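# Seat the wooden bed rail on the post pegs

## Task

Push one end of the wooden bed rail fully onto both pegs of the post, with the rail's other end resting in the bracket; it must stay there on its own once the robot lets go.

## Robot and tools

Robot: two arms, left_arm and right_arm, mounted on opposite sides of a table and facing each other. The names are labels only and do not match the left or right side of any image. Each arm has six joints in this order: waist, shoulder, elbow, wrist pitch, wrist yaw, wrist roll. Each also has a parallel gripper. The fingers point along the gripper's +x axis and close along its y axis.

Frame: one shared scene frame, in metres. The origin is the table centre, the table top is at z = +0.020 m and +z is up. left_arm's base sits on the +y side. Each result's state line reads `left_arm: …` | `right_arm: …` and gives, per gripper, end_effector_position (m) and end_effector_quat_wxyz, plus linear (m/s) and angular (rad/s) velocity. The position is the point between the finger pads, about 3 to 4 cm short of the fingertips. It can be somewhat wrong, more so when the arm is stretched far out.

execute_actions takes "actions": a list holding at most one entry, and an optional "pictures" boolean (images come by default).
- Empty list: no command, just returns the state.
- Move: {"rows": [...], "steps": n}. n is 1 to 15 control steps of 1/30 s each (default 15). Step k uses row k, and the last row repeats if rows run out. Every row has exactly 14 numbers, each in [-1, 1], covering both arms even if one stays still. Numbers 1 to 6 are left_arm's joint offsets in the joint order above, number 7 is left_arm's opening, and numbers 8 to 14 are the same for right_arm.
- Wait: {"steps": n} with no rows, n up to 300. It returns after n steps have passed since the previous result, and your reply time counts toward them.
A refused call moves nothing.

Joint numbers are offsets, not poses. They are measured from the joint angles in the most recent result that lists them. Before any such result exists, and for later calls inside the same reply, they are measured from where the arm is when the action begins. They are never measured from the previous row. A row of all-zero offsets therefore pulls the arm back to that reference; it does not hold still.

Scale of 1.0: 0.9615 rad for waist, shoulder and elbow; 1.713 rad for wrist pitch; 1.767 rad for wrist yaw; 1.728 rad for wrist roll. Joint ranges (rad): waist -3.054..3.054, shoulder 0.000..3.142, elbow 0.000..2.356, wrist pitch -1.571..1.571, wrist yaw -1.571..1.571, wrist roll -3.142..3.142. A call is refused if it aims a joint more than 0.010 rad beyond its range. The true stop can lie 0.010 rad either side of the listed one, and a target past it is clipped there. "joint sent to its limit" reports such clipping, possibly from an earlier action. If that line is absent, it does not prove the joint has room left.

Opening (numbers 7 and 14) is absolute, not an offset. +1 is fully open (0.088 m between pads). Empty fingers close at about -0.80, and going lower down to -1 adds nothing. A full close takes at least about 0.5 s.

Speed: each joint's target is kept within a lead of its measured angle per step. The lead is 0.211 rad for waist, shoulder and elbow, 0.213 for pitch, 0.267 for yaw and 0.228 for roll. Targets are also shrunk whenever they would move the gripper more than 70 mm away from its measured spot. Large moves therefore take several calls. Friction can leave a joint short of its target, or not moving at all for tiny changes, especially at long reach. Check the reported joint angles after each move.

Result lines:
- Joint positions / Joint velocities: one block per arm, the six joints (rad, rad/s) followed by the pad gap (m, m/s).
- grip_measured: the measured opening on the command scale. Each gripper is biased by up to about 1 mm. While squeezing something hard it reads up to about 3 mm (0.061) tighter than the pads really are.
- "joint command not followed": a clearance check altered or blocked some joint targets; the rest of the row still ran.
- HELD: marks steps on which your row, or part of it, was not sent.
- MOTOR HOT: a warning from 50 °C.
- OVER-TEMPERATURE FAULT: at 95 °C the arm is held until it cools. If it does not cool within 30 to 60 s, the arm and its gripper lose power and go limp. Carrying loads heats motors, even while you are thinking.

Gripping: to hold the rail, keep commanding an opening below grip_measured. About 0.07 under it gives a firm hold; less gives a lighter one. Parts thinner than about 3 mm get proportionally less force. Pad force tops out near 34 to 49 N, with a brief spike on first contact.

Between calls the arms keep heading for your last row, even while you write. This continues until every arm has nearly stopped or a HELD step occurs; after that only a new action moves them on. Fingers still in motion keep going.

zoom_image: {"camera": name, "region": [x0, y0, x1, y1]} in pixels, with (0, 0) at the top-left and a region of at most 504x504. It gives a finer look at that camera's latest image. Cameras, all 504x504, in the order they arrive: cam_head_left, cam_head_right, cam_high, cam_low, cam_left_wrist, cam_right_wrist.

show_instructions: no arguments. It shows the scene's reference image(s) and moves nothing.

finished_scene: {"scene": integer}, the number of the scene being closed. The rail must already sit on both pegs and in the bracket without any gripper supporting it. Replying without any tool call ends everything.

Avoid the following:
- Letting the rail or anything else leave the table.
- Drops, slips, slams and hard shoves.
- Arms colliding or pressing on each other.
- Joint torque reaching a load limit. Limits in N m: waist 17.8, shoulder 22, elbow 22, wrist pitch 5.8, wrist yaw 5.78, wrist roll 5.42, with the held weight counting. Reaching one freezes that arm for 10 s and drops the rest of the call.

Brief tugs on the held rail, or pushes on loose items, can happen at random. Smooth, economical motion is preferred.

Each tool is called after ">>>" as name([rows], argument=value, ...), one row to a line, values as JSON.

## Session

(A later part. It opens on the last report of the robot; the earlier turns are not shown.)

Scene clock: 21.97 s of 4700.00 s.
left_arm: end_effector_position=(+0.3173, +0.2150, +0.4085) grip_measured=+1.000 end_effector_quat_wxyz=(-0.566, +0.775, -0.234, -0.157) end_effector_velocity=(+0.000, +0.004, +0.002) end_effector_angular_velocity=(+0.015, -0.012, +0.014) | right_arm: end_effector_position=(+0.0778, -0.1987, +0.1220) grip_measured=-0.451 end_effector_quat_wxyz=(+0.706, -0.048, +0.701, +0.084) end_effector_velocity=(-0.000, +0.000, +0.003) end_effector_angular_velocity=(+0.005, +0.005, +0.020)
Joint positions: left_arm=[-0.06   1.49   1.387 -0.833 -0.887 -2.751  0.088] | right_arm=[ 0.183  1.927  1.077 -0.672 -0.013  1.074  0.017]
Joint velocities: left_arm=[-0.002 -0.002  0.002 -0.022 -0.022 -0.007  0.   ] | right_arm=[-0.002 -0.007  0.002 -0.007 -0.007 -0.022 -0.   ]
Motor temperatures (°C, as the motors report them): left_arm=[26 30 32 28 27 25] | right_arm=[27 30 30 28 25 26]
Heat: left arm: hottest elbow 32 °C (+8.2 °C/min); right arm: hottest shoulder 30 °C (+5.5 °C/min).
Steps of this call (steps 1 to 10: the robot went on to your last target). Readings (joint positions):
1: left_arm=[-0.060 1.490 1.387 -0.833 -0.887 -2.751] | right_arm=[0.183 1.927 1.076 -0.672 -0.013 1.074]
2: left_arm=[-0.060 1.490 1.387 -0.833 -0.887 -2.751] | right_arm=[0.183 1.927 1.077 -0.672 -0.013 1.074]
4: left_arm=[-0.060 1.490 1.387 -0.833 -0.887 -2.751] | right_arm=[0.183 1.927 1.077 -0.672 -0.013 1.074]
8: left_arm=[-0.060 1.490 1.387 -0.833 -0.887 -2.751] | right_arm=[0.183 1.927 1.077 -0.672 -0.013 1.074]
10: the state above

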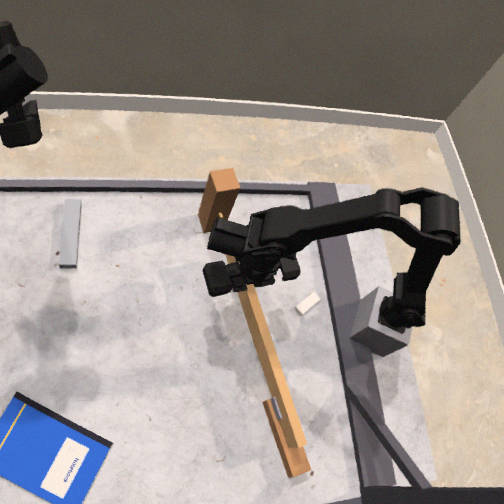

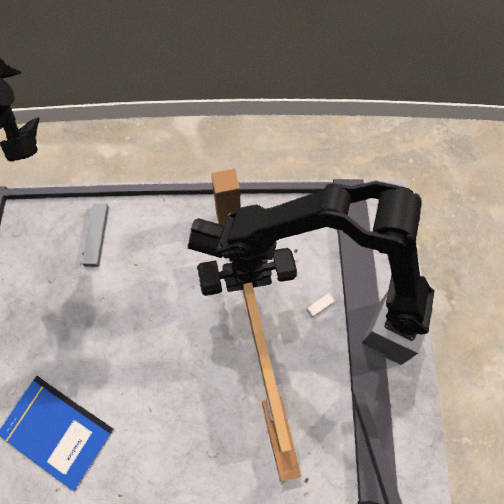

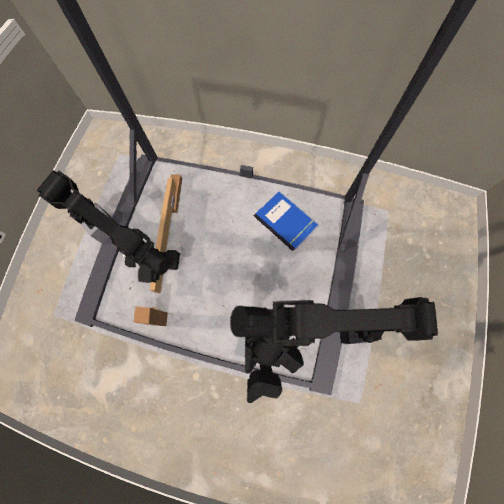

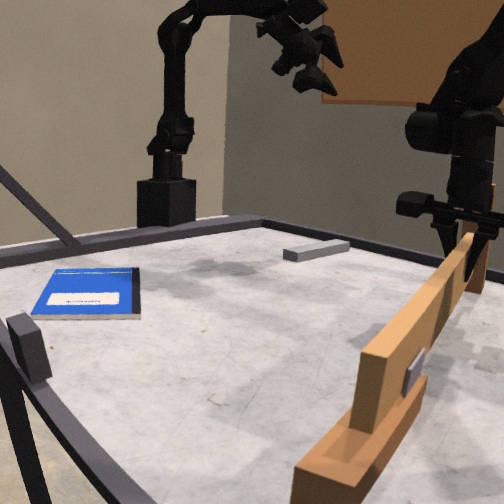

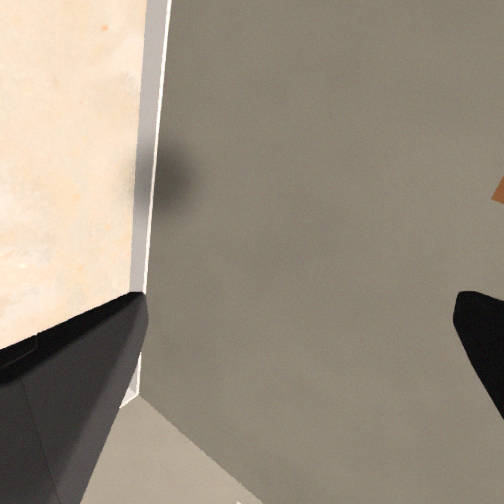

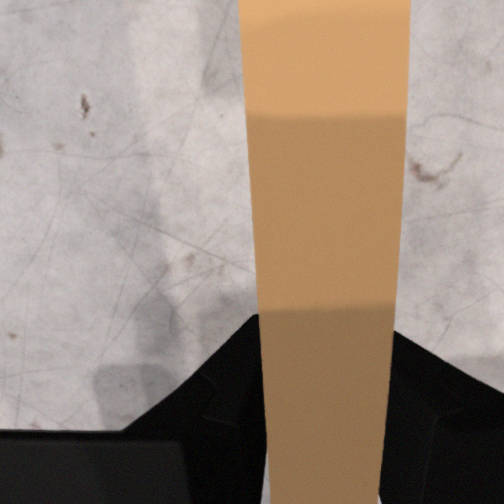

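>>> execute_actions([
  {"rows":[[0,0,0,0,0,0,1,-0.09,0.06,0.05,0.005,0,-0.05,-0.6]],"steps":15},
], pictures=false)

>>> execute_actions([
  {"steps":8},
])

>>> zoom_image(camera="cam_high", region=[115, 270, 195, 334])

Scene clock: 27.73 s of 4700.00 s.
left_arm: end_effector_position=(+0.3173, +0.2150, +0.4085) grip_measured=+1.000 end_effector_quat_wxyz=(-0.566, +0.775, -0.234, -0.157) end_effector_velocity=(-0.001, +0.002, -0.002) end_effector_angular_velocity=(+0.007, -0.002, +0.006) | right_arm: end_effector_position=(+0.1053, -0.2013, +0.1134) grip_measured=-0.451 end_effector_quat_wxyz=(+0.704, -0.049, +0.704, +0.079) end_effector_velocity=(-0.001, +0.003, -0.000) end_effector_angular_velocity=(+0.015, +0.017, +0.006)
Joint positions: left_arm=[-0.06   1.49   1.387 -0.833 -0.887 -2.751  0.088] | right_arm=[ 0.099  1.975  1.108 -0.666 -0.021  0.996  0.017]
Joint velocities: left_arm=[-0.002 -0.002 -0.007 -0.007 -0.007 -0.007  0.   ] | right_arm=[-0.002  0.002  0.002  0.007 -0.022 -0.007 -0.   ]
Motor temperatures (°C, as the motors report them): left_arm=[26 31 32 28 27 25] | right_arm=[27 32 31 28 25 26]
Heat: left arm: hottest elbow 32 °C (+6.5 °C/min); right arm: hottest shoulder 32 °C (+8.7 °C/min).
Steps of this call (steps 1 to 15: the robot went on to your last target; steps 16 to 90: nothing new was sent; then 2.27 s passed at rest; steps 91 to 105: all 15 steps of this action). Readings (joint positions):
91: left_arm=[-0.060 1.490 1.387 -0.833 -0.887 -2.751] | right_arm=[0.175 1.934 1.082 -0.675 -0.019 1.053]
92: left_arm=[-0.060 1.490 1.387 -0.833 -0.887 -2.751] | right_arm=[0.160 1.944 1.090 -0.672 -0.021 1.037]
94: left_arm=[-0.060 1.490 1.387 -0.833 -0.887 -2.751] | right_arm=[0.124 1.963 1.103 -0.665 -0.018 1.013]
98: left_arm=[-0.060 1.490 1.387 -0.833 -0.887 -2.751] | right_arm=[0.099 1.974 1.106 -0.666 -0.021 0.999]
105: the state above

Scene clock: 28.00 s of 4700.00 s.
left_arm: end_effector_position=(+0.3173, +0.2150, +0.4085) grip_measured=+1.000 end_effector_quat_wxyz=(-0.566, +0.775, -0.234, -0.157) end_effector_velocity=(+0.001, +0.003, +0.001) end_effector_angular_velocity=(+0.005, -0.014, +0.014) | right_arm: end_effector_position=(+0.1053, -0.2013, +0.1134) grip_measured=-0.451 end_effector_quat_wxyz=(+0.704, -0.049, +0.704, +0.079) end_effector_velocity=(-0.002, -0.004, -0.002) end_effector_angular_velocity=(-0.013, +0.014, -0.009)
Joint positions: left_arm=[-0.06   1.49   1.387 -0.833 -0.887 -2.751  0.088] | right_arm=[ 0.099  1.975  1.108 -0.666 -0.021  0.996  0.017]
Joint velocities: left_arm=[-0.002 -0.002 -0.002 -0.007 -0.022 -0.007  0.   ] | right_arm=[-0.002  0.002 -0.007 -0.007 -0.007  0.007 -0.   ]
Motor temperatures (°C, as the motors report them): left_arm=[26 31 32 28 27 25] | right_arm=[27 32 31 28 25 26]
Heat: left arm: hottest elbow 32 °C (+6.4 °C/min); right arm: hottest shoulder 32 °C (+8.6 °C/min).
Steps of this call (steps 1 to 8: the robot went on to your last target). Readings (joint positions):
1: left_arm=[-0.060 1.490 1.387 -0.833 -0.887 -2.751] | right_arm=[0.099 1.975 1.108 -0.666 -0.021 0.996]
2: left_arm=[-0.060 1.490 1.387 -0.833 -0.887 -2.751] | right_arm=[0.099 1.975 1.108 -0.666 -0.021 0.996]
4: left_arm=[-0.060 1.490 1.387 -0.833 -0.887 -2.751] | right_arm=[0.099 1.975 1.108 -0.666 -0.021 0.996]
8: the state above

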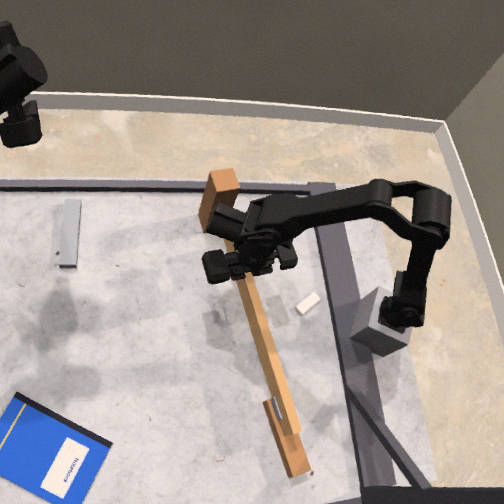

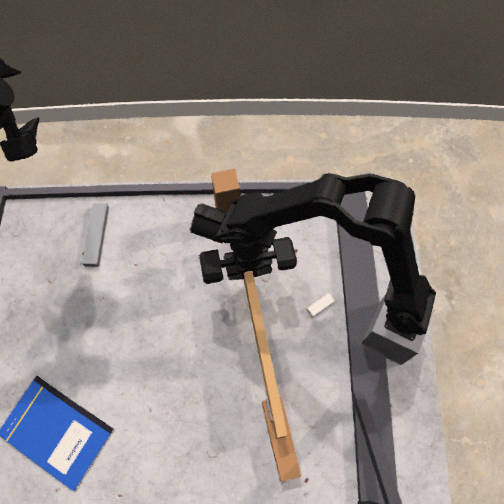

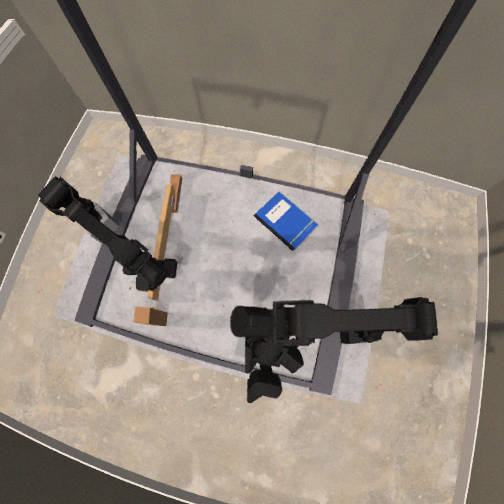

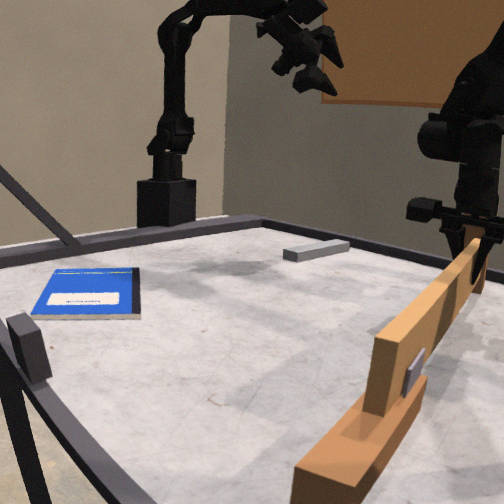

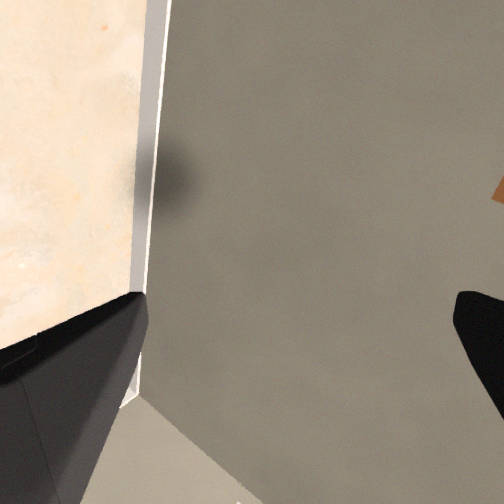

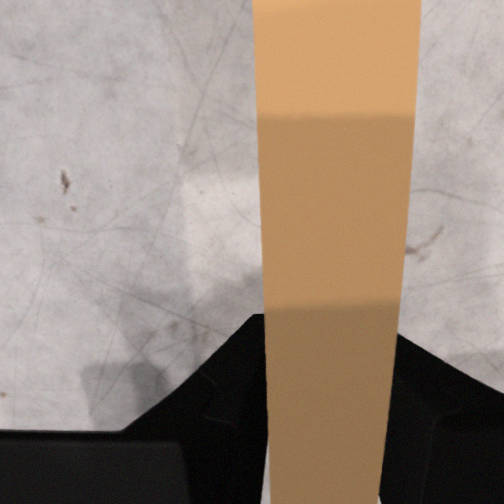

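Region (115, 270, 195, 334) of cam_high's 504x504 image, scaled by 6.300, with more detail than that image has; it fills the top 403 rows of this view, and the rest is white.

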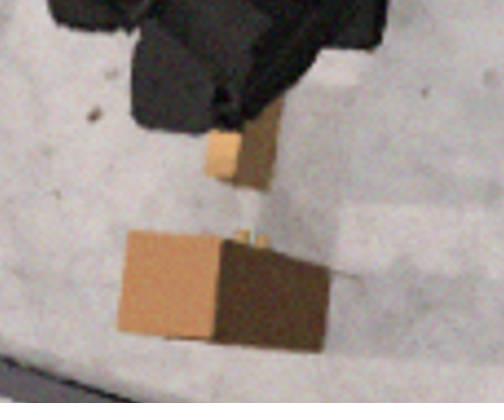

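>>> execute_actions([
  {"rows":[[0,0,0,0,0,0,1,-0.05,0,0.07,-0.04,0,-0.03,-0.6]],"steps":15},
], pictures=false)

>>> execute_actions([
  {"steps":8},
])

>>> zoom_image(camera="cam_high", region=[115, 270, 195, 334])

Scene clock: 33.33 s of 4700.00 s.
left_arm: end_effector_position=(+0.3173, +0.2150, +0.4085) grip_measured=+1.000 end_effector_quat_wxyz=(-0.566, +0.775, -0.234, -0.157) end_effector_velocity=(+0.002, +0.004, +0.001) end_effector_angular_velocity=(+0.025, -0.027, +0.016) | right_arm: end_effector_position=(+0.1069, -0.2016, +0.1205) grip_measured=-0.451 end_effector_quat_wxyz=(+0.690, -0.059, +0.717, +0.081) end_effector_velocity=(-0.002, -0.002, +0.000) end_effector_angular_velocity=(+0.002, +0.023, +0.000)
Joint positions: left_arm=[-0.06   1.49   1.387 -0.833 -0.887 -2.751  0.088] | right_arm=[ 0.082  1.98   1.148 -0.73  -0.048  0.961  0.017]
Joint velocities: left_arm=[-0.002  0.002 -0.002 -0.007 -0.037  0.007  0.   ] | right_arm=[-0.007 -0.002 -0.002 -0.007 -0.022 -0.007 -0.   ]
Motor temperatures (°C, as the motors report them): left_arm=[26 31 33 28 27 25] | right_arm=[27 32 31 28 25 26]
Heat: left arm: hottest elbow 33 °C (+7.2 °C/min); right arm: hottest shoulder 32 °C (+7.2 °C/min).
Steps of this call (steps 1 to 15: the robot went on to your last target; steps 16 to 90: nothing new was sent; then 1.83 s passed at rest; steps 91 to 105: all 15 steps of this action). Readings (joint positions):
91: left_arm=[-0.060 1.490 1.387 -0.833 -0.887 -2.751] | right_arm=[0.095 1.976 1.118 -0.682 -0.024 0.986]
92: left_arm=[-0.060 1.490 1.387 -0.833 -0.887 -2.751] | right_arm=[0.089 1.978 1.128 -0.698 -0.035 0.978]
94: left_arm=[-0.060 1.490 1.387 -0.833 -0.887 -2.751] | right_arm=[0.084 1.978 1.139 -0.716 -0.045 0.969]
98: left_arm=[-0.060 1.490 1.387 -0.833 -0.887 -2.751] | right_arm=[0.082 1.979 1.146 -0.726 -0.047 0.963]
105: the state above

Scene clock: 33.60 s of 4700.00 s.
left_arm: end_effector_position=(+0.3173, +0.2150, +0.4085) grip_measured=+1.000 end_effector_quat_wxyz=(-0.566, +0.775, -0.234, -0.157) end_effector_velocity=(+0.001, +0.003, -0.000) end_effector_angular_velocity=(+0.002, -0.003, +0.011) | right_arm: end_effector_position=(+0.1069, -0.2016, +0.1205) grip_measured=-0.451 end_effector_quat_wxyz=(+0.690, -0.059, +0.717, +0.081) end_effector_velocity=(+0.000, +0.001, +0.000) end_effector_angular_velocity=(+0.010, +0.004, +0.005)
Joint positions: left_arm=[-0.06   1.49   1.387 -0.833 -0.887 -2.751  0.088] | right_arm=[ 0.082  1.98   1.149 -0.73  -0.048  0.961  0.017]
Joint velocities: left_arm=[ 0.002 -0.002 -0.002 -0.007 -0.007 -0.007  0.   ] | right_arm=[-0.002 -0.002 -0.002  0.007 -0.007 -0.007  0.   ]
Motor temperatures (°C, as the motors report them): left_arm=[26 31 33 28 27 25] | right_arm=[27 32 31 28 25 26]
Heat: left arm: hottest elbow 33 °C (+7.1 °C/min); right arm: hottest shoulder 32 °C (+7.1 °C/min).
Steps of this call (steps 1 to 8: the robot went on to your last target). Readings (joint positions):
1: left_arm=[-0.060 1.490 1.387 -0.833 -0.887 -2.751] | right_arm=[0.082 1.980 1.149 -0.730 -0.048 0.961]
2: left_arm=[-0.060 1.490 1.387 -0.833 -0.887 -2.751] | right_arm=[0.082 1.980 1.149 -0.730 -0.048 0.961]
4: left_arm=[-0.060 1.490 1.387 -0.833 -0.887 -2.751] | right_arm=[0.082 1.980 1.149 -0.730 -0.048 0.961]
8: the state above

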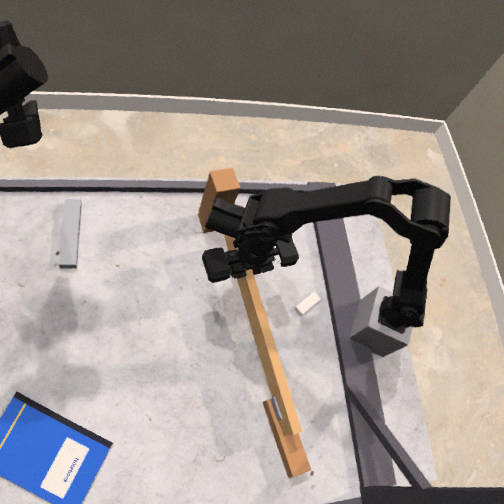

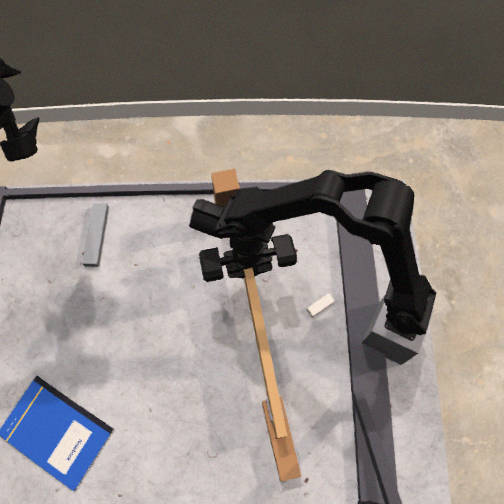

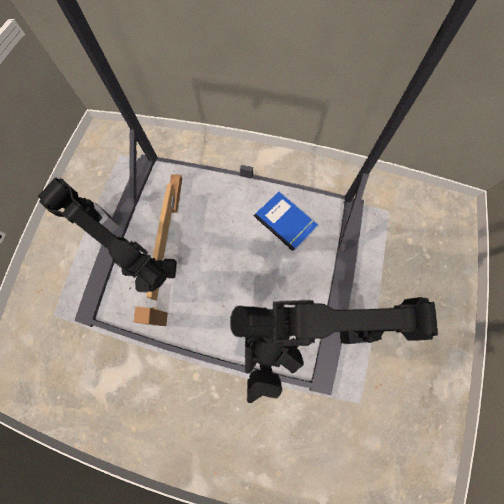

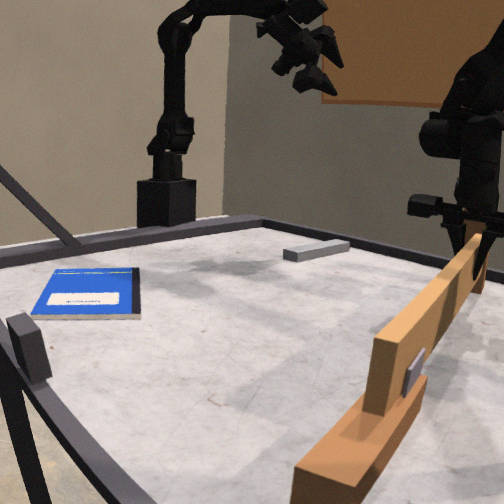

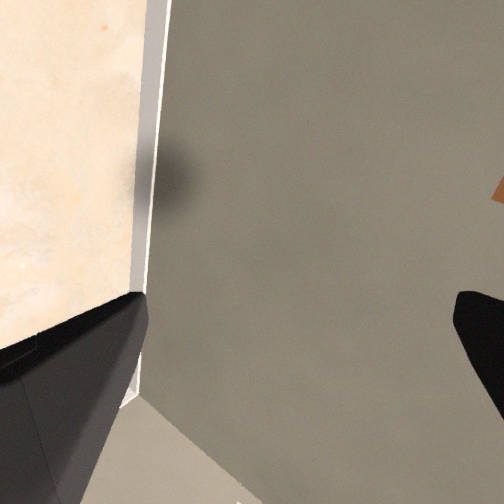

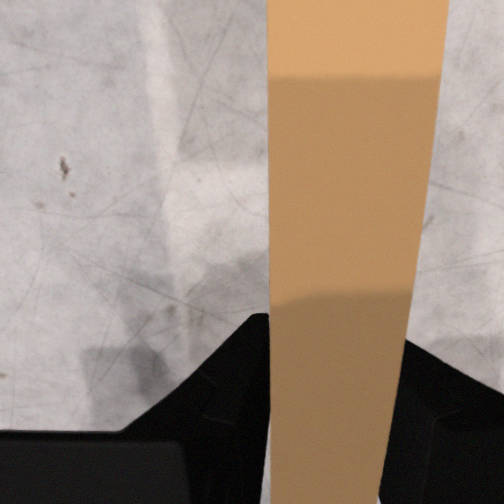

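Region (115, 270, 195, 334) of cam_high's 504x504 image, scaled by 6.300, with more detail than that image has; it fills the top 403 rows of this view, and the rest is white.

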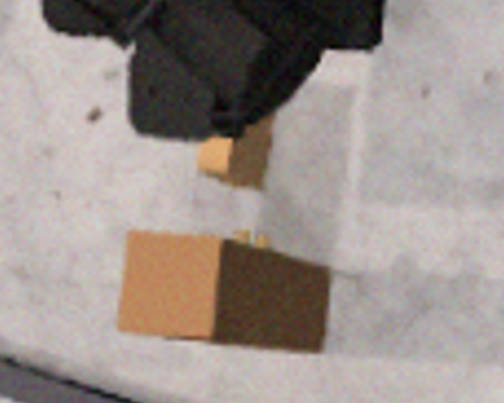

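>>> execute_actions([
  {"rows":[[0,0,0,0,0,0,1,0.03,-0.03,-0.17,0.08,0.03,0,-0.6]],"steps":15},
], pictures=false)

>>> execute_actions([
  {"rows":[[0,0,0,0,0,0,1,0,0,0,0,0,0,1]],"steps":15},
], pictures=false)

>>> execute_actions([
  {"rows":[[0,0,0,0,0,0,1,0.2,-0.06,-0.06,0,0,0.11,1]],"steps":15},
], pictures=false)

>>> execute_actions([
  {"steps":8},
])

Scene clock: 38.90 s of 4700.00 s.
left_arm: end_effector_position=(+0.3173, +0.2150, +0.4085) grip_measured=+1.000 end_effector_quat_wxyz=(-0.566, +0.775, -0.234, -0.157) end_effector_velocity=(-0.002, +0.000, -0.001) end_effector_angular_velocity=(-0.000, +0.009, -0.003) | right_arm: end_effector_position=(+0.1037, -0.2070, +0.1064) grip_measured=-0.451 end_effector_quat_wxyz=(+0.715, -0.046, +0.691, +0.098) end_effector_velocity=(+0.001, -0.002, +0.001) end_effector_angular_velocity=(+0.009, +0.003, +0.001)
Joint positions: left_arm=[-0.06   1.49   1.387 -0.833 -0.887 -2.751  0.088] | right_arm=[ 0.104  1.946  1.026 -0.57  -0.004  0.978  0.017]
Joint velocities: left_arm=[-0.002 -0.002 -0.002 -0.007  0.007 -0.007  0.   ] | right_arm=[-0.007 -0.012 -0.012  0.007 -0.007 -0.007 -0.   ]
Motor temperatures (°C, as the motors report them): left_arm=[26 31 33 28 27 25] | right_arm=[27 33 32 28 26 26]
Heat: left arm: hottest elbow 33 °C (+6.2 °C/min); right arm: hottest shoulder 33 °C (+7.7 °C/min).
Steps of this call (steps 1 to 15: the robot went on to your last target; steps 16 to 90: nothing new was sent; then 1.80 s passed at rest; steps 91 to 105: all 15 steps of this action). Readings (joint positions):
91: left_arm=[-0.060 1.490 1.387 -0.833 -0.887 -2.751] | right_arm=[0.087 1.976 1.115 -0.687 -0.042 0.961]
92: left_arm=[-0.060 1.490 1.387 -0.833 -0.887 -2.751] | right_arm=[0.094 1.967 1.084 -0.648 -0.023 0.966]
94: left_arm=[-0.060 1.490 1.387 -0.833 -0.887 -2.751] | right_arm=[0.099 1.960 1.053 -0.603 -0.013 0.973]
98: left_arm=[-0.060 1.490 1.387 -0.833 -0.887 -2.751] | right_arm=[0.103 1.949 1.032 -0.578 -0.006 0.977]
105: the state above

Scene clock: 39.40 s of 4700.00 s.
left_arm: end_effector_position=(+0.3173, +0.2150, +0.4085) grip_measured=+1.000 end_effector_quat_wxyz=(-0.566, +0.775, -0.234, -0.157) end_effector_velocity=(-0.001, +0.002, -0.000) end_effector_angular_velocity=(+0.002, -0.003, +0.006) | right_arm: end_effector_position=(+0.1038, -0.2072, +0.1066) grip_measured=+0.993 end_effector_quat_wxyz=(+0.715, -0.048, +0.690, +0.098) end_effector_velocity=(-0.000, -0.000, +0.001) end_effector_angular_velocity=(+0.001, +0.008, -0.009)
Joint positions: left_arm=[-0.06   1.49   1.387 -0.833 -0.887 -2.751  0.088] | right_arm=[ 0.104  1.946  1.027 -0.572 -0.003  0.976  0.088]
Joint velocities: left_arm=[-0.002 -0.002 -0.002 -0.007 -0.007 -0.007  0.   ] | right_arm=[-0.002 -0.002  0.002 -0.007 -0.007  0.007  0.013]
Motor temperatures (°C, as the motors report them): left_arm=[26 31 33 28 27 25] | right_arm=[27 33 32 28 26 26]
Heat: left arm: hottest elbow 33 °C (+6.1 °C/min); right arm: hottest shoulder 33 °C (+7.6 °C/min).
Steps of this call (steps 1 to 15: all 15 steps of this action). Readings (joint positions):
1: left_arm=[-0.060 1.490 1.387 -0.833 -0.887 -2.751] | right_arm=[0.104 1.946 1.029 -0.570 -0.003 0.977]
2: left_arm=[-0.060 1.490 1.387 -0.833 -0.887 -2.751] | right_arm=[0.104 1.946 1.029 -0.575 -0.003 0.976]
4: left_arm=[-0.060 1.490 1.387 -0.833 -0.887 -2.751] | right_arm=[0.104 1.946 1.027 -0.580 -0.003 0.976]
8: left_arm=[-0.060 1.490 1.387 -0.833 -0.887 -2.751] | right_arm=[0.104 1.946 1.027 -0.572 -0.003 0.976]
15: the state above

Scene clock: 39.90 s of 4700.00 s.
left_arm: end_effector_position=(+0.3173, +0.2150, +0.4085) grip_measured=+1.000 end_effector_quat_wxyz=(-0.566, +0.775, -0.234, -0.157) end_effector_velocity=(-0.001, +0.002, -0.002) end_effector_angular_velocity=(+0.007, -0.002, +0.006) | right_arm: end_effector_position=(+0.0399, -0.2002, +0.1098) grip_measured=+1.000 end_effector_quat_wxyz=(+0.708, -0.049, +0.696, +0.103) end_effector_velocity=(-0.001, -0.002, +0.000) end_effector_angular_velocity=(-0.003, +0.023, -0.013)
Joint positions: left_arm=[-0.06   1.49   1.387 -0.833 -0.887 -2.751  0.088] | right_arm=[ 0.298  1.903  0.98  -0.57  -0.006  1.16   0.088]
Joint velocities: left_arm=[-0.002 -0.002 -0.007 -0.007 -0.007 -0.007  0.   ] | right_arm=[-0.007 -0.002 -0.002 -0.007 -0.022  0.007  0.   ]
Motor temperatures (°C, as the motors report them): left_arm=[26 31 33 28 27 25] | right_arm=[27 34 32 28 26 26]
Heat: left arm: hottest elbow 33 °C (+6.0 °C/min); right arm: hottest shoulder 34 °C (+9.0 °C/min).
Steps of this call (steps 1 to 15: all 15 steps of this action). Readings (joint positions):
1: left_arm=[-0.060 1.490 1.387 -0.833 -0.887 -2.751] | right_arm=[0.124 1.938 1.018 -0.566 0.008 1.030]
2: left_arm=[-0.060 1.490 1.387 -0.833 -0.887 -2.751] | right_arm=[0.164 1.929 1.007 -0.568 0.007 1.073]
4: left_arm=[-0.060 1.490 1.387 -0.833 -0.887 -2.751] | right_arm=[0.250 1.913 0.993 -0.570 -0.005 1.118]
8: left_arm=[-0.060 1.490 1.387 -0.833 -0.887 -2.751] | right_arm=[0.301 1.904 0.983 -0.570 -0.006 1.151]
15: the state above

Scene clock: 40.17 s of 4700.00 s.
left_arm: end_effector_position=(+0.3173, +0.2150, +0.4085) grip_measured=+1.000 end_effector_quat_wxyz=(-0.566, +0.775, -0.234, -0.157) end_effector_velocity=(-0.001, +0.003, -0.005) end_effector_angular_velocity=(+0.026, +0.003, +0.006) | right_arm: end_effector_position=(+0.0399, -0.2002, +0.1099) grip_measured=+1.000 end_effector_quat_wxyz=(+0.709, -0.049, +0.696, +0.103) end_effector_velocity=(-0.002, -0.001, +0.002) end_effector_angular_velocity=(-0.001, +0.007, +0.010)
Joint positions: left_arm=[-0.06   1.49   1.387 -0.833 -0.887 -2.751  0.088] | right_arm=[ 0.298  1.902  0.98  -0.57  -0.006  1.161  0.088]
Joint velocities: left_arm=[-0.002  0.002 -0.007 -0.022 -0.007 -0.007  0.   ] | right_arm=[ 0.002 -0.007 -0.002 -0.007 -0.007 -0.007  0.   ]
Motor temperatures (°C, as the motors report them): left_arm=[26 31 33 28 27 25] | right_arm=[27 34 32 28 26 26]
Heat: left arm: hottest elbow 33 °C (+6.0 °C/min); right arm: hottest shoulder 34 °C (+9.0 °C/min).
Steps of this call (steps 1 to 8: the robot went on to your last target). Readings (joint positions):
1: left_arm=[-0.060 1.490 1.387 -0.833 -0.887 -2.751] | right_arm=[0.298 1.903 0.980 -0.570 -0.006 1.161]
2: left_arm=[-0.060 1.490 1.387 -0.833 -0.887 -2.751] | right_arm=[0.298 1.903 0.980 -0.570 -0.006 1.161]
4: left_arm=[-0.060 1.490 1.387 -0.833 -0.887 -2.751] | right_arm=[0.298 1.902 0.980 -0.570 -0.006 1.161]
8: the state above

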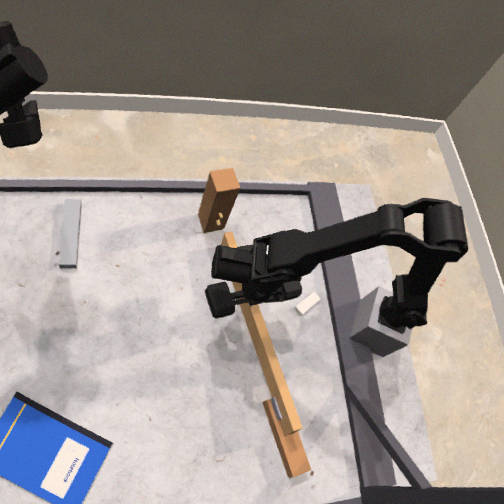

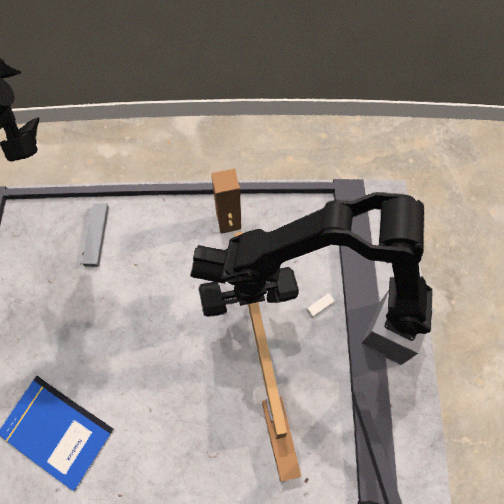

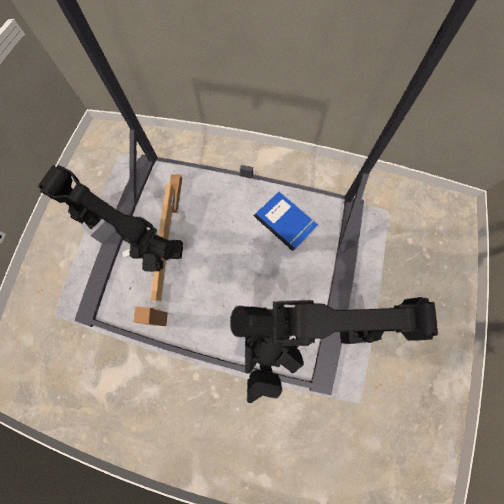

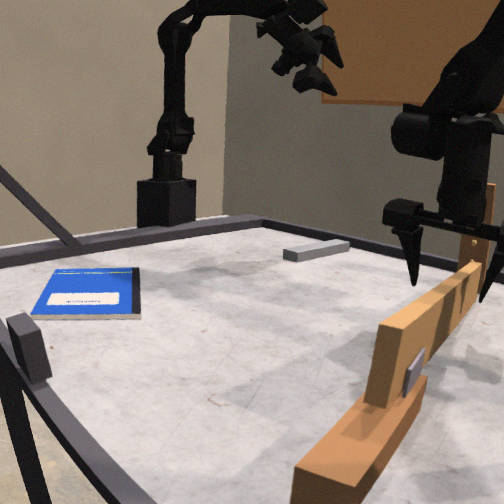

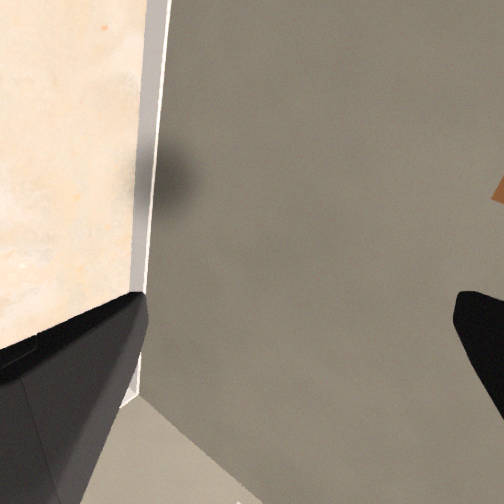

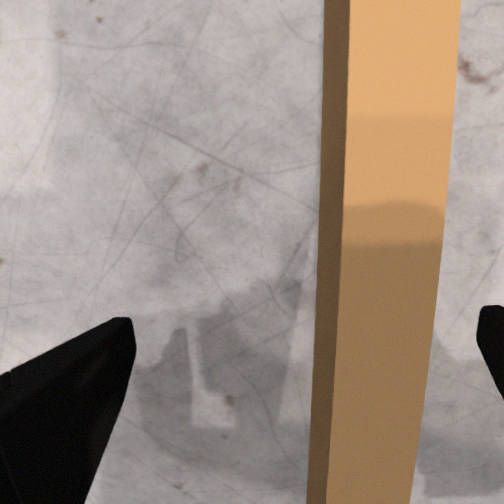

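Lower with elbow (also pulls back), close, lift.

>>> execute_actions([
  {"rows":[[0,0,0,0,0,0,1,0,0,-0.1,0.045,0,0,1]],"steps":12},
], pictures=false)

>>> execute_actions([
  {"rows":[[0,0,0,0,0,0,1,0,0,0,0,0,0,-0.8]],"steps":15},
], pictures=false)

>>> execute_actions([
  {"steps":8},
], pictures=false)

Scene clock: 44.23 s of 4700.00 s.
left_arm: end_effector_position=(+0.3173, +0.2150, +0.4085) grip_measured=+1.000 end_effector_quat_wxyz=(-0.566, +0.775, -0.234, -0.157) end_effector_velocity=(-0.000, -0.001, +0.003) end_effector_angular_velocity=(-0.017, -0.007, +0.006) | right_arm: end_effector_position=(+0.0367, -0.2163, +0.0944) grip_measured=+1.000 end_effector_quat_wxyz=(+0.708, -0.052, +0.698, +0.100) end_effector_velocity=(-0.001, -0.007, -0.001) end_effector_angular_velocity=(-0.018, -0.004, +0.009)
Joint positions: left_arm=[-0.06   1.49   1.387 -0.833 -0.887 -2.751  0.088] | right_arm=[ 0.298  1.9    0.895 -0.497 -0.006  1.161  0.088]
Joint velocities: left_arm=[-0.002 -0.002  0.002  0.007 -0.007 -0.007  0.   ] | right_arm=[ 0.002 -0.007 -0.017 -0.007  0.007 -0.007  0.   ]
Motor temperatures (°C, as the motors report them): left_arm=[26 31 33 29 27 25] | right_arm=[27 34 31 28 26 26]
Heat: left arm: hottest elbow 33 °C (+5.4 °C/min); right arm: hottest shoulder 34 °C (+8.1 °C/min).
Steps of this call (steps 1 to 15: the robot went on to your last target; steps 16 to 90: nothing new was sent; then 0.67 s passed at rest; steps 91 to 102: all 12 steps of this action). Readings (joint positions):
91: left_arm=[-0.060 1.490 1.387 -0.833 -0.887 -2.751] | right_arm=[0.298 1.901 0.962 -0.543 -0.006 1.161]
92: left_arm=[-0.060 1.490 1.387 -0.833 -0.887 -2.751] | right_arm=[0.298 1.900 0.944 -0.528 -0.006 1.161]
94: left_arm=[-0.060 1.490 1.387 -0.833 -0.887 -2.751] | right_arm=[0.298 1.900 0.914 -0.517 -0.006 1.161]
98: left_arm=[-0.060 1.490 1.387 -0.833 -0.887 -2.751] | right_arm=[0.298 1.900 0.895 -0.500 -0.006 1.161]
102: the state above

Scene clock: 44.73 s of 4700.00 s.
left_arm: end_effector_position=(+0.3173, +0.2150, +0.4085) grip_measured=+1.000 end_effector_quat_wxyz=(-0.566, +0.775, -0.234, -0.157) end_effector_velocity=(-0.000, +0.001, -0.002) end_effector_angular_velocity=(-0.005, +0.001, +0.013) | right_arm: end_effector_position=(+0.0361, -0.2138, +0.0949) grip_measured=-0.440 end_effector_quat_wxyz=(+0.707, -0.046, +0.699, +0.101) end_effector_velocity=(+0.001, -0.003, +0.002) end_effector_angular_velocity=(-0.013, -0.007, +0.019)
Joint positions: left_arm=[-0.06   1.49   1.387 -0.833 -0.887 -2.751  0.088] | right_arm=[ 0.299  1.9    0.897 -0.49  -0.011  1.17   0.017]
Joint velocities: left_arm=[-0.002  0.002 -0.002 -0.007 -0.007 -0.022  0.   ] | right_arm=[-0.002 -0.007  0.002 -0.022  0.007 -0.022 -0.028]
Motor temperatures (°C, as the motors report them): left_arm=[26 31 33 29 27 25] | right_arm=[27 34 31 28 26 26]
Heat: left arm: hottest elbow 33 °C (+5.4 °C/min); right arm: hottest shoulder 34 °C (+8.0 °C/min).
Steps of this call (steps 1 to 15: all 15 steps of this action). Readings (joint positions):
1: left_arm=[-0.060 1.490 1.387 -0.833 -0.887 -2.751] | right_arm=[0.298 1.900 0.895 -0.497 -0.006 1.161]
2: left_arm=[-0.060 1.490 1.387 -0.833 -0.887 -2.751] | right_arm=[0.298 1.900 0.895 -0.497 -0.006 1.161]
4: left_arm=[-0.060 1.490 1.387 -0.833 -0.887 -2.751] | right_arm=[0.298 1.900 0.895 -0.497 -0.006 1.161]
8: left_arm=[-0.060 1.490 1.387 -0.833 -0.887 -2.751] | right_arm=[0.298 1.900 0.895 -0.497 -0.006 1.161]
15: the state above

Scene clock: 45.00 s of 4700.00 s.
left_arm: end_effector_position=(+0.3173, +0.2150, +0.4085) grip_measured=+1.000 end_effector_quat_wxyz=(-0.566, +0.775, -0.234, -0.157) end_effector_velocity=(+0.001, +0.003, -0.000) end_effector_angular_velocity=(-0.010, +0.000, +0.018) | right_arm: end_effector_position=(+0.0361, -0.2139, +0.0949) grip_measured=-0.454 end_effector_quat_wxyz=(+0.707, -0.046, +0.699, +0.101) end_effector_velocity=(-0.001, -0.002, +0.000) end_effector_angular_velocity=(-0.006, +0.009, -0.009)
Joint positions: left_arm=[-0.06   1.49   1.387 -0.833 -0.887 -2.751  0.088] | right_arm=[ 0.299  1.9    0.897 -0.49  -0.011  1.17   0.017]
Joint velocities: left_arm=[ 0.002 -0.002 -0.002 -0.007 -0.007 -0.022  0.   ] | right_arm=[-0.002 -0.002 -0.002 -0.007 -0.007  0.007 -0.   ]
Motor temperatures (°C, as the motors report them): left_arm=[26 31 33 29 27 25] | right_arm=[27 34 31 28 26 26]
Heat: left arm: hottest elbow 33 °C (+5.3 °C/min); right arm: hottest shoulder 34 °C (+8.0 °C/min).
Steps of this call (steps 1 to 8: the robot went on to your last target). Readings (joint positions):
1: left_arm=[-0.060 1.490 1.387 -0.833 -0.887 -2.751] | right_arm=[0.299 1.900 0.897 -0.490 -0.011 1.170]
2: left_arm=[-0.060 1.490 1.387 -0.833 -0.887 -2.751] | right_arm=[0.299 1.900 0.897 -0.490 -0.011 1.170]
4: left_arm=[-0.060 1.490 1.387 -0.833 -0.887 -2.751] | right_arm=[0.299 1.900 0.897 -0.490 -0.011 1.170]
8: the state above

Lift ~3.5 cm.

>>> execute_actions([
  {"rows":[[0,0,0,0,0,0,1,0,-0.07,0.13,-0.115,0,0,-0.6]],"steps":15},
], pictures=false)

>>> execute_actions([
  {"steps":8},
])

>>> zoom_image(camera="cam_high", region=[115, 270, 195, 334])

Scene clock: 50.50 s of 4700.00 s.
left_arm: end_effector_position=(+0.3173, +0.2150, +0.4085) grip_measured=+1.000 end_effector_quat_wxyz=(-0.566, +0.775, -0.234, -0.157) end_effector_velocity=(-0.001, +0.004, -0.003) end_effector_angular_velocity=(+0.021, +0.002, +0.006) | right_arm: end_effector_position=(+0.0379, -0.2088, +0.1292) grip_measured=-0.454 end_effector_quat_wxyz=(+0.706, -0.058, +0.701, +0.089) end_effector_velocity=(-0.001, -0.005, -0.000) end_effector_angular_velocity=(-0.020, +0.012, -0.009)
Joint positions: left_arm=[-0.06   1.49   1.387 -0.833 -0.887 -2.751  0.088] | right_arm=[ 0.299  1.85   1.005 -0.682 -0.006  1.169  0.017]
Joint velocities: left_arm=[-0.002 -0.002 -0.007 -0.022 -0.007 -0.007  0.   ] | right_arm=[-0.002 -0.002 -0.002 -0.022 -0.007  0.007 -0.   ]
Motor temperatures (°C, as the motors report them): left_arm=[26 32 34 29 27 25] | right_arm=[27 35 31 28 25 26]
Heat: left arm: hottest elbow 34 °C (+5.9 °C/min); right arm: hottest shoulder 35 °C (+8.3 °C/min).
Steps of this call (steps 1 to 15: the robot went on to your last target; steps 16 to 90: nothing new was sent; then 2.00 s passed at rest; steps 91 to 105: all 15 steps of this action). Readings (joint positions):
91: left_arm=[-0.060 1.490 1.387 -0.833 -0.887 -2.751] | right_arm=[0.299 1.897 0.922 -0.536 -0.008 1.172]
92: left_arm=[-0.060 1.490 1.387 -0.833 -0.887 -2.751] | right_arm=[0.299 1.896 0.949 -0.578 -0.011 1.172]
94: left_arm=[-0.060 1.490 1.387 -0.833 -0.887 -2.751] | right_arm=[0.299 1.872 0.982 -0.638 -0.010 1.172]
98: left_arm=[-0.060 1.490 1.387 -0.833 -0.887 -2.751] | right_arm=[0.299 1.850 1.004 -0.673 -0.006 1.168]
105: the state above

Scene clock: 50.77 s of 4700.00 s.
left_arm: end_effector_position=(+0.3173, +0.2150, +0.4085) grip_measured=+1.000 end_effector_quat_wxyz=(-0.566, +0.775, -0.234, -0.157) end_effector_velocity=(+0.001, +0.003, +0.003) end_effector_angular_velocity=(+0.000, -0.015, +0.014) | right_arm: end_effector_position=(+0.0379, -0.2089, +0.1292) grip_measured=-0.454 end_effector_quat_wxyz=(+0.706, -0.058, +0.701, +0.089) end_effector_velocity=(-0.002, -0.002, +0.000) end_effector_angular_velocity=(-0.006, +0.008, +0.010)
Joint positions: left_arm=[-0.06   1.49   1.387 -0.833 -0.887 -2.751  0.088] | right_arm=[ 0.299  1.85   1.005 -0.683 -0.006  1.169  0.017]
Joint velocities: left_arm=[-0.002 -0.002  0.002 -0.007 -0.022 -0.007  0.   ] | right_arm=[ 0.002 -0.002 -0.002 -0.007 -0.007 -0.007  0.   ]
Motor temperatures (°C, as the motors report them): left_arm=[26 32 34 29 27 25] | right_arm=[27 35 31 28 25 26]
Heat: left arm: hottest elbow 34 °C (+5.9 °C/min); right arm: hottest shoulder 35 °C (+8.3 °C/min).
Steps of this call (steps 1 to 8: the robot went on to your last target). Readings (joint positions):
1: left_arm=[-0.060 1.490 1.387 -0.833 -0.887 -2.751] | right_arm=[0.299 1.850 1.005 -0.682 -0.006 1.169]
2: left_arm=[-0.060 1.490 1.387 -0.833 -0.887 -2.751] | right_arm=[0.299 1.850 1.005 -0.683 -0.006 1.169]
4: left_arm=[-0.060 1.490 1.387 -0.833 -0.887 -2.751] | right_arm=[0.299 1.850 1.005 -0.683 -0.006 1.169]
8: the state above

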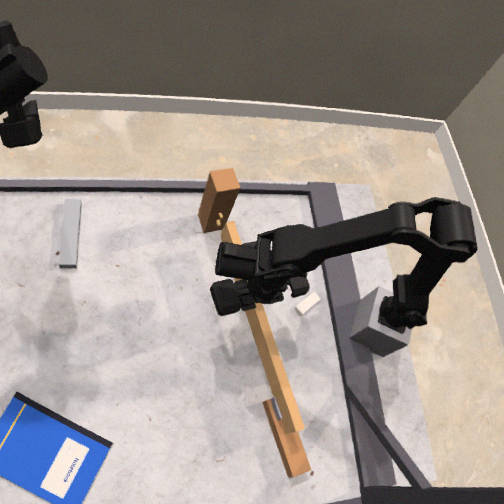

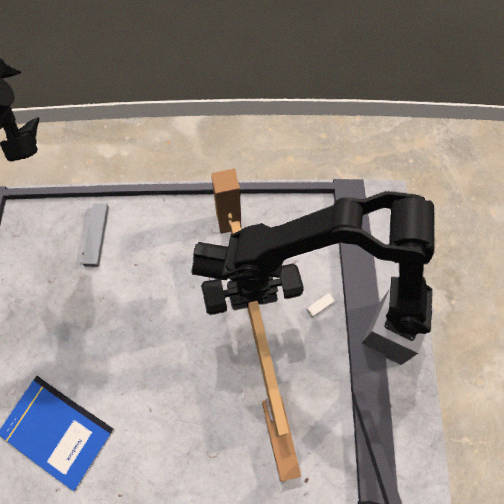

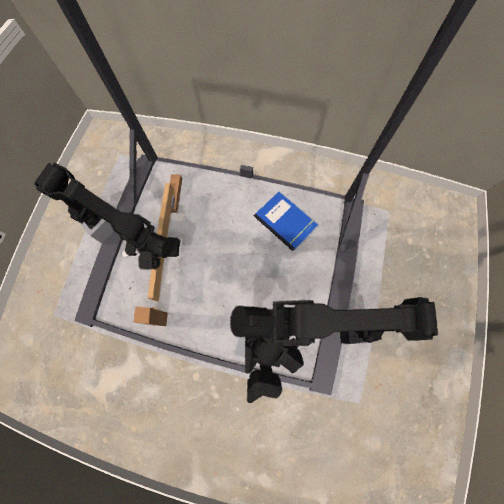

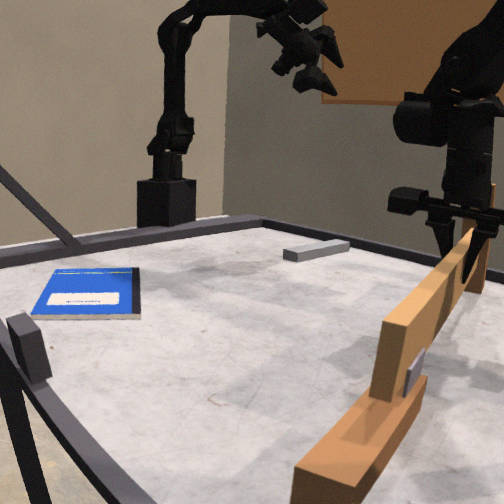

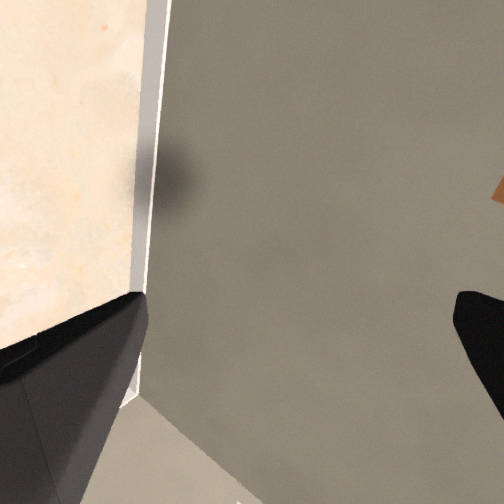

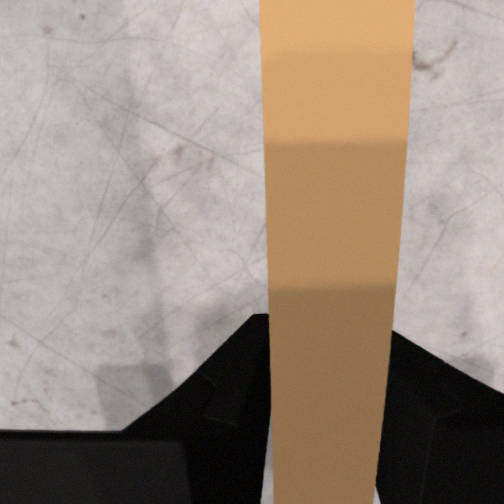

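Region (115, 270, 195, 334) of cam_high's 504x504 image, scaled by 6.300, with more detail than that image has; it fills the top 403 rows of this view, and the rest is white.

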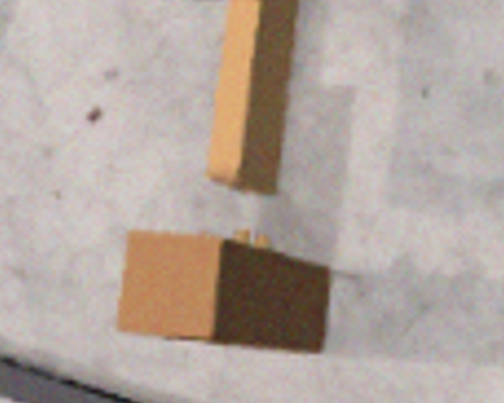

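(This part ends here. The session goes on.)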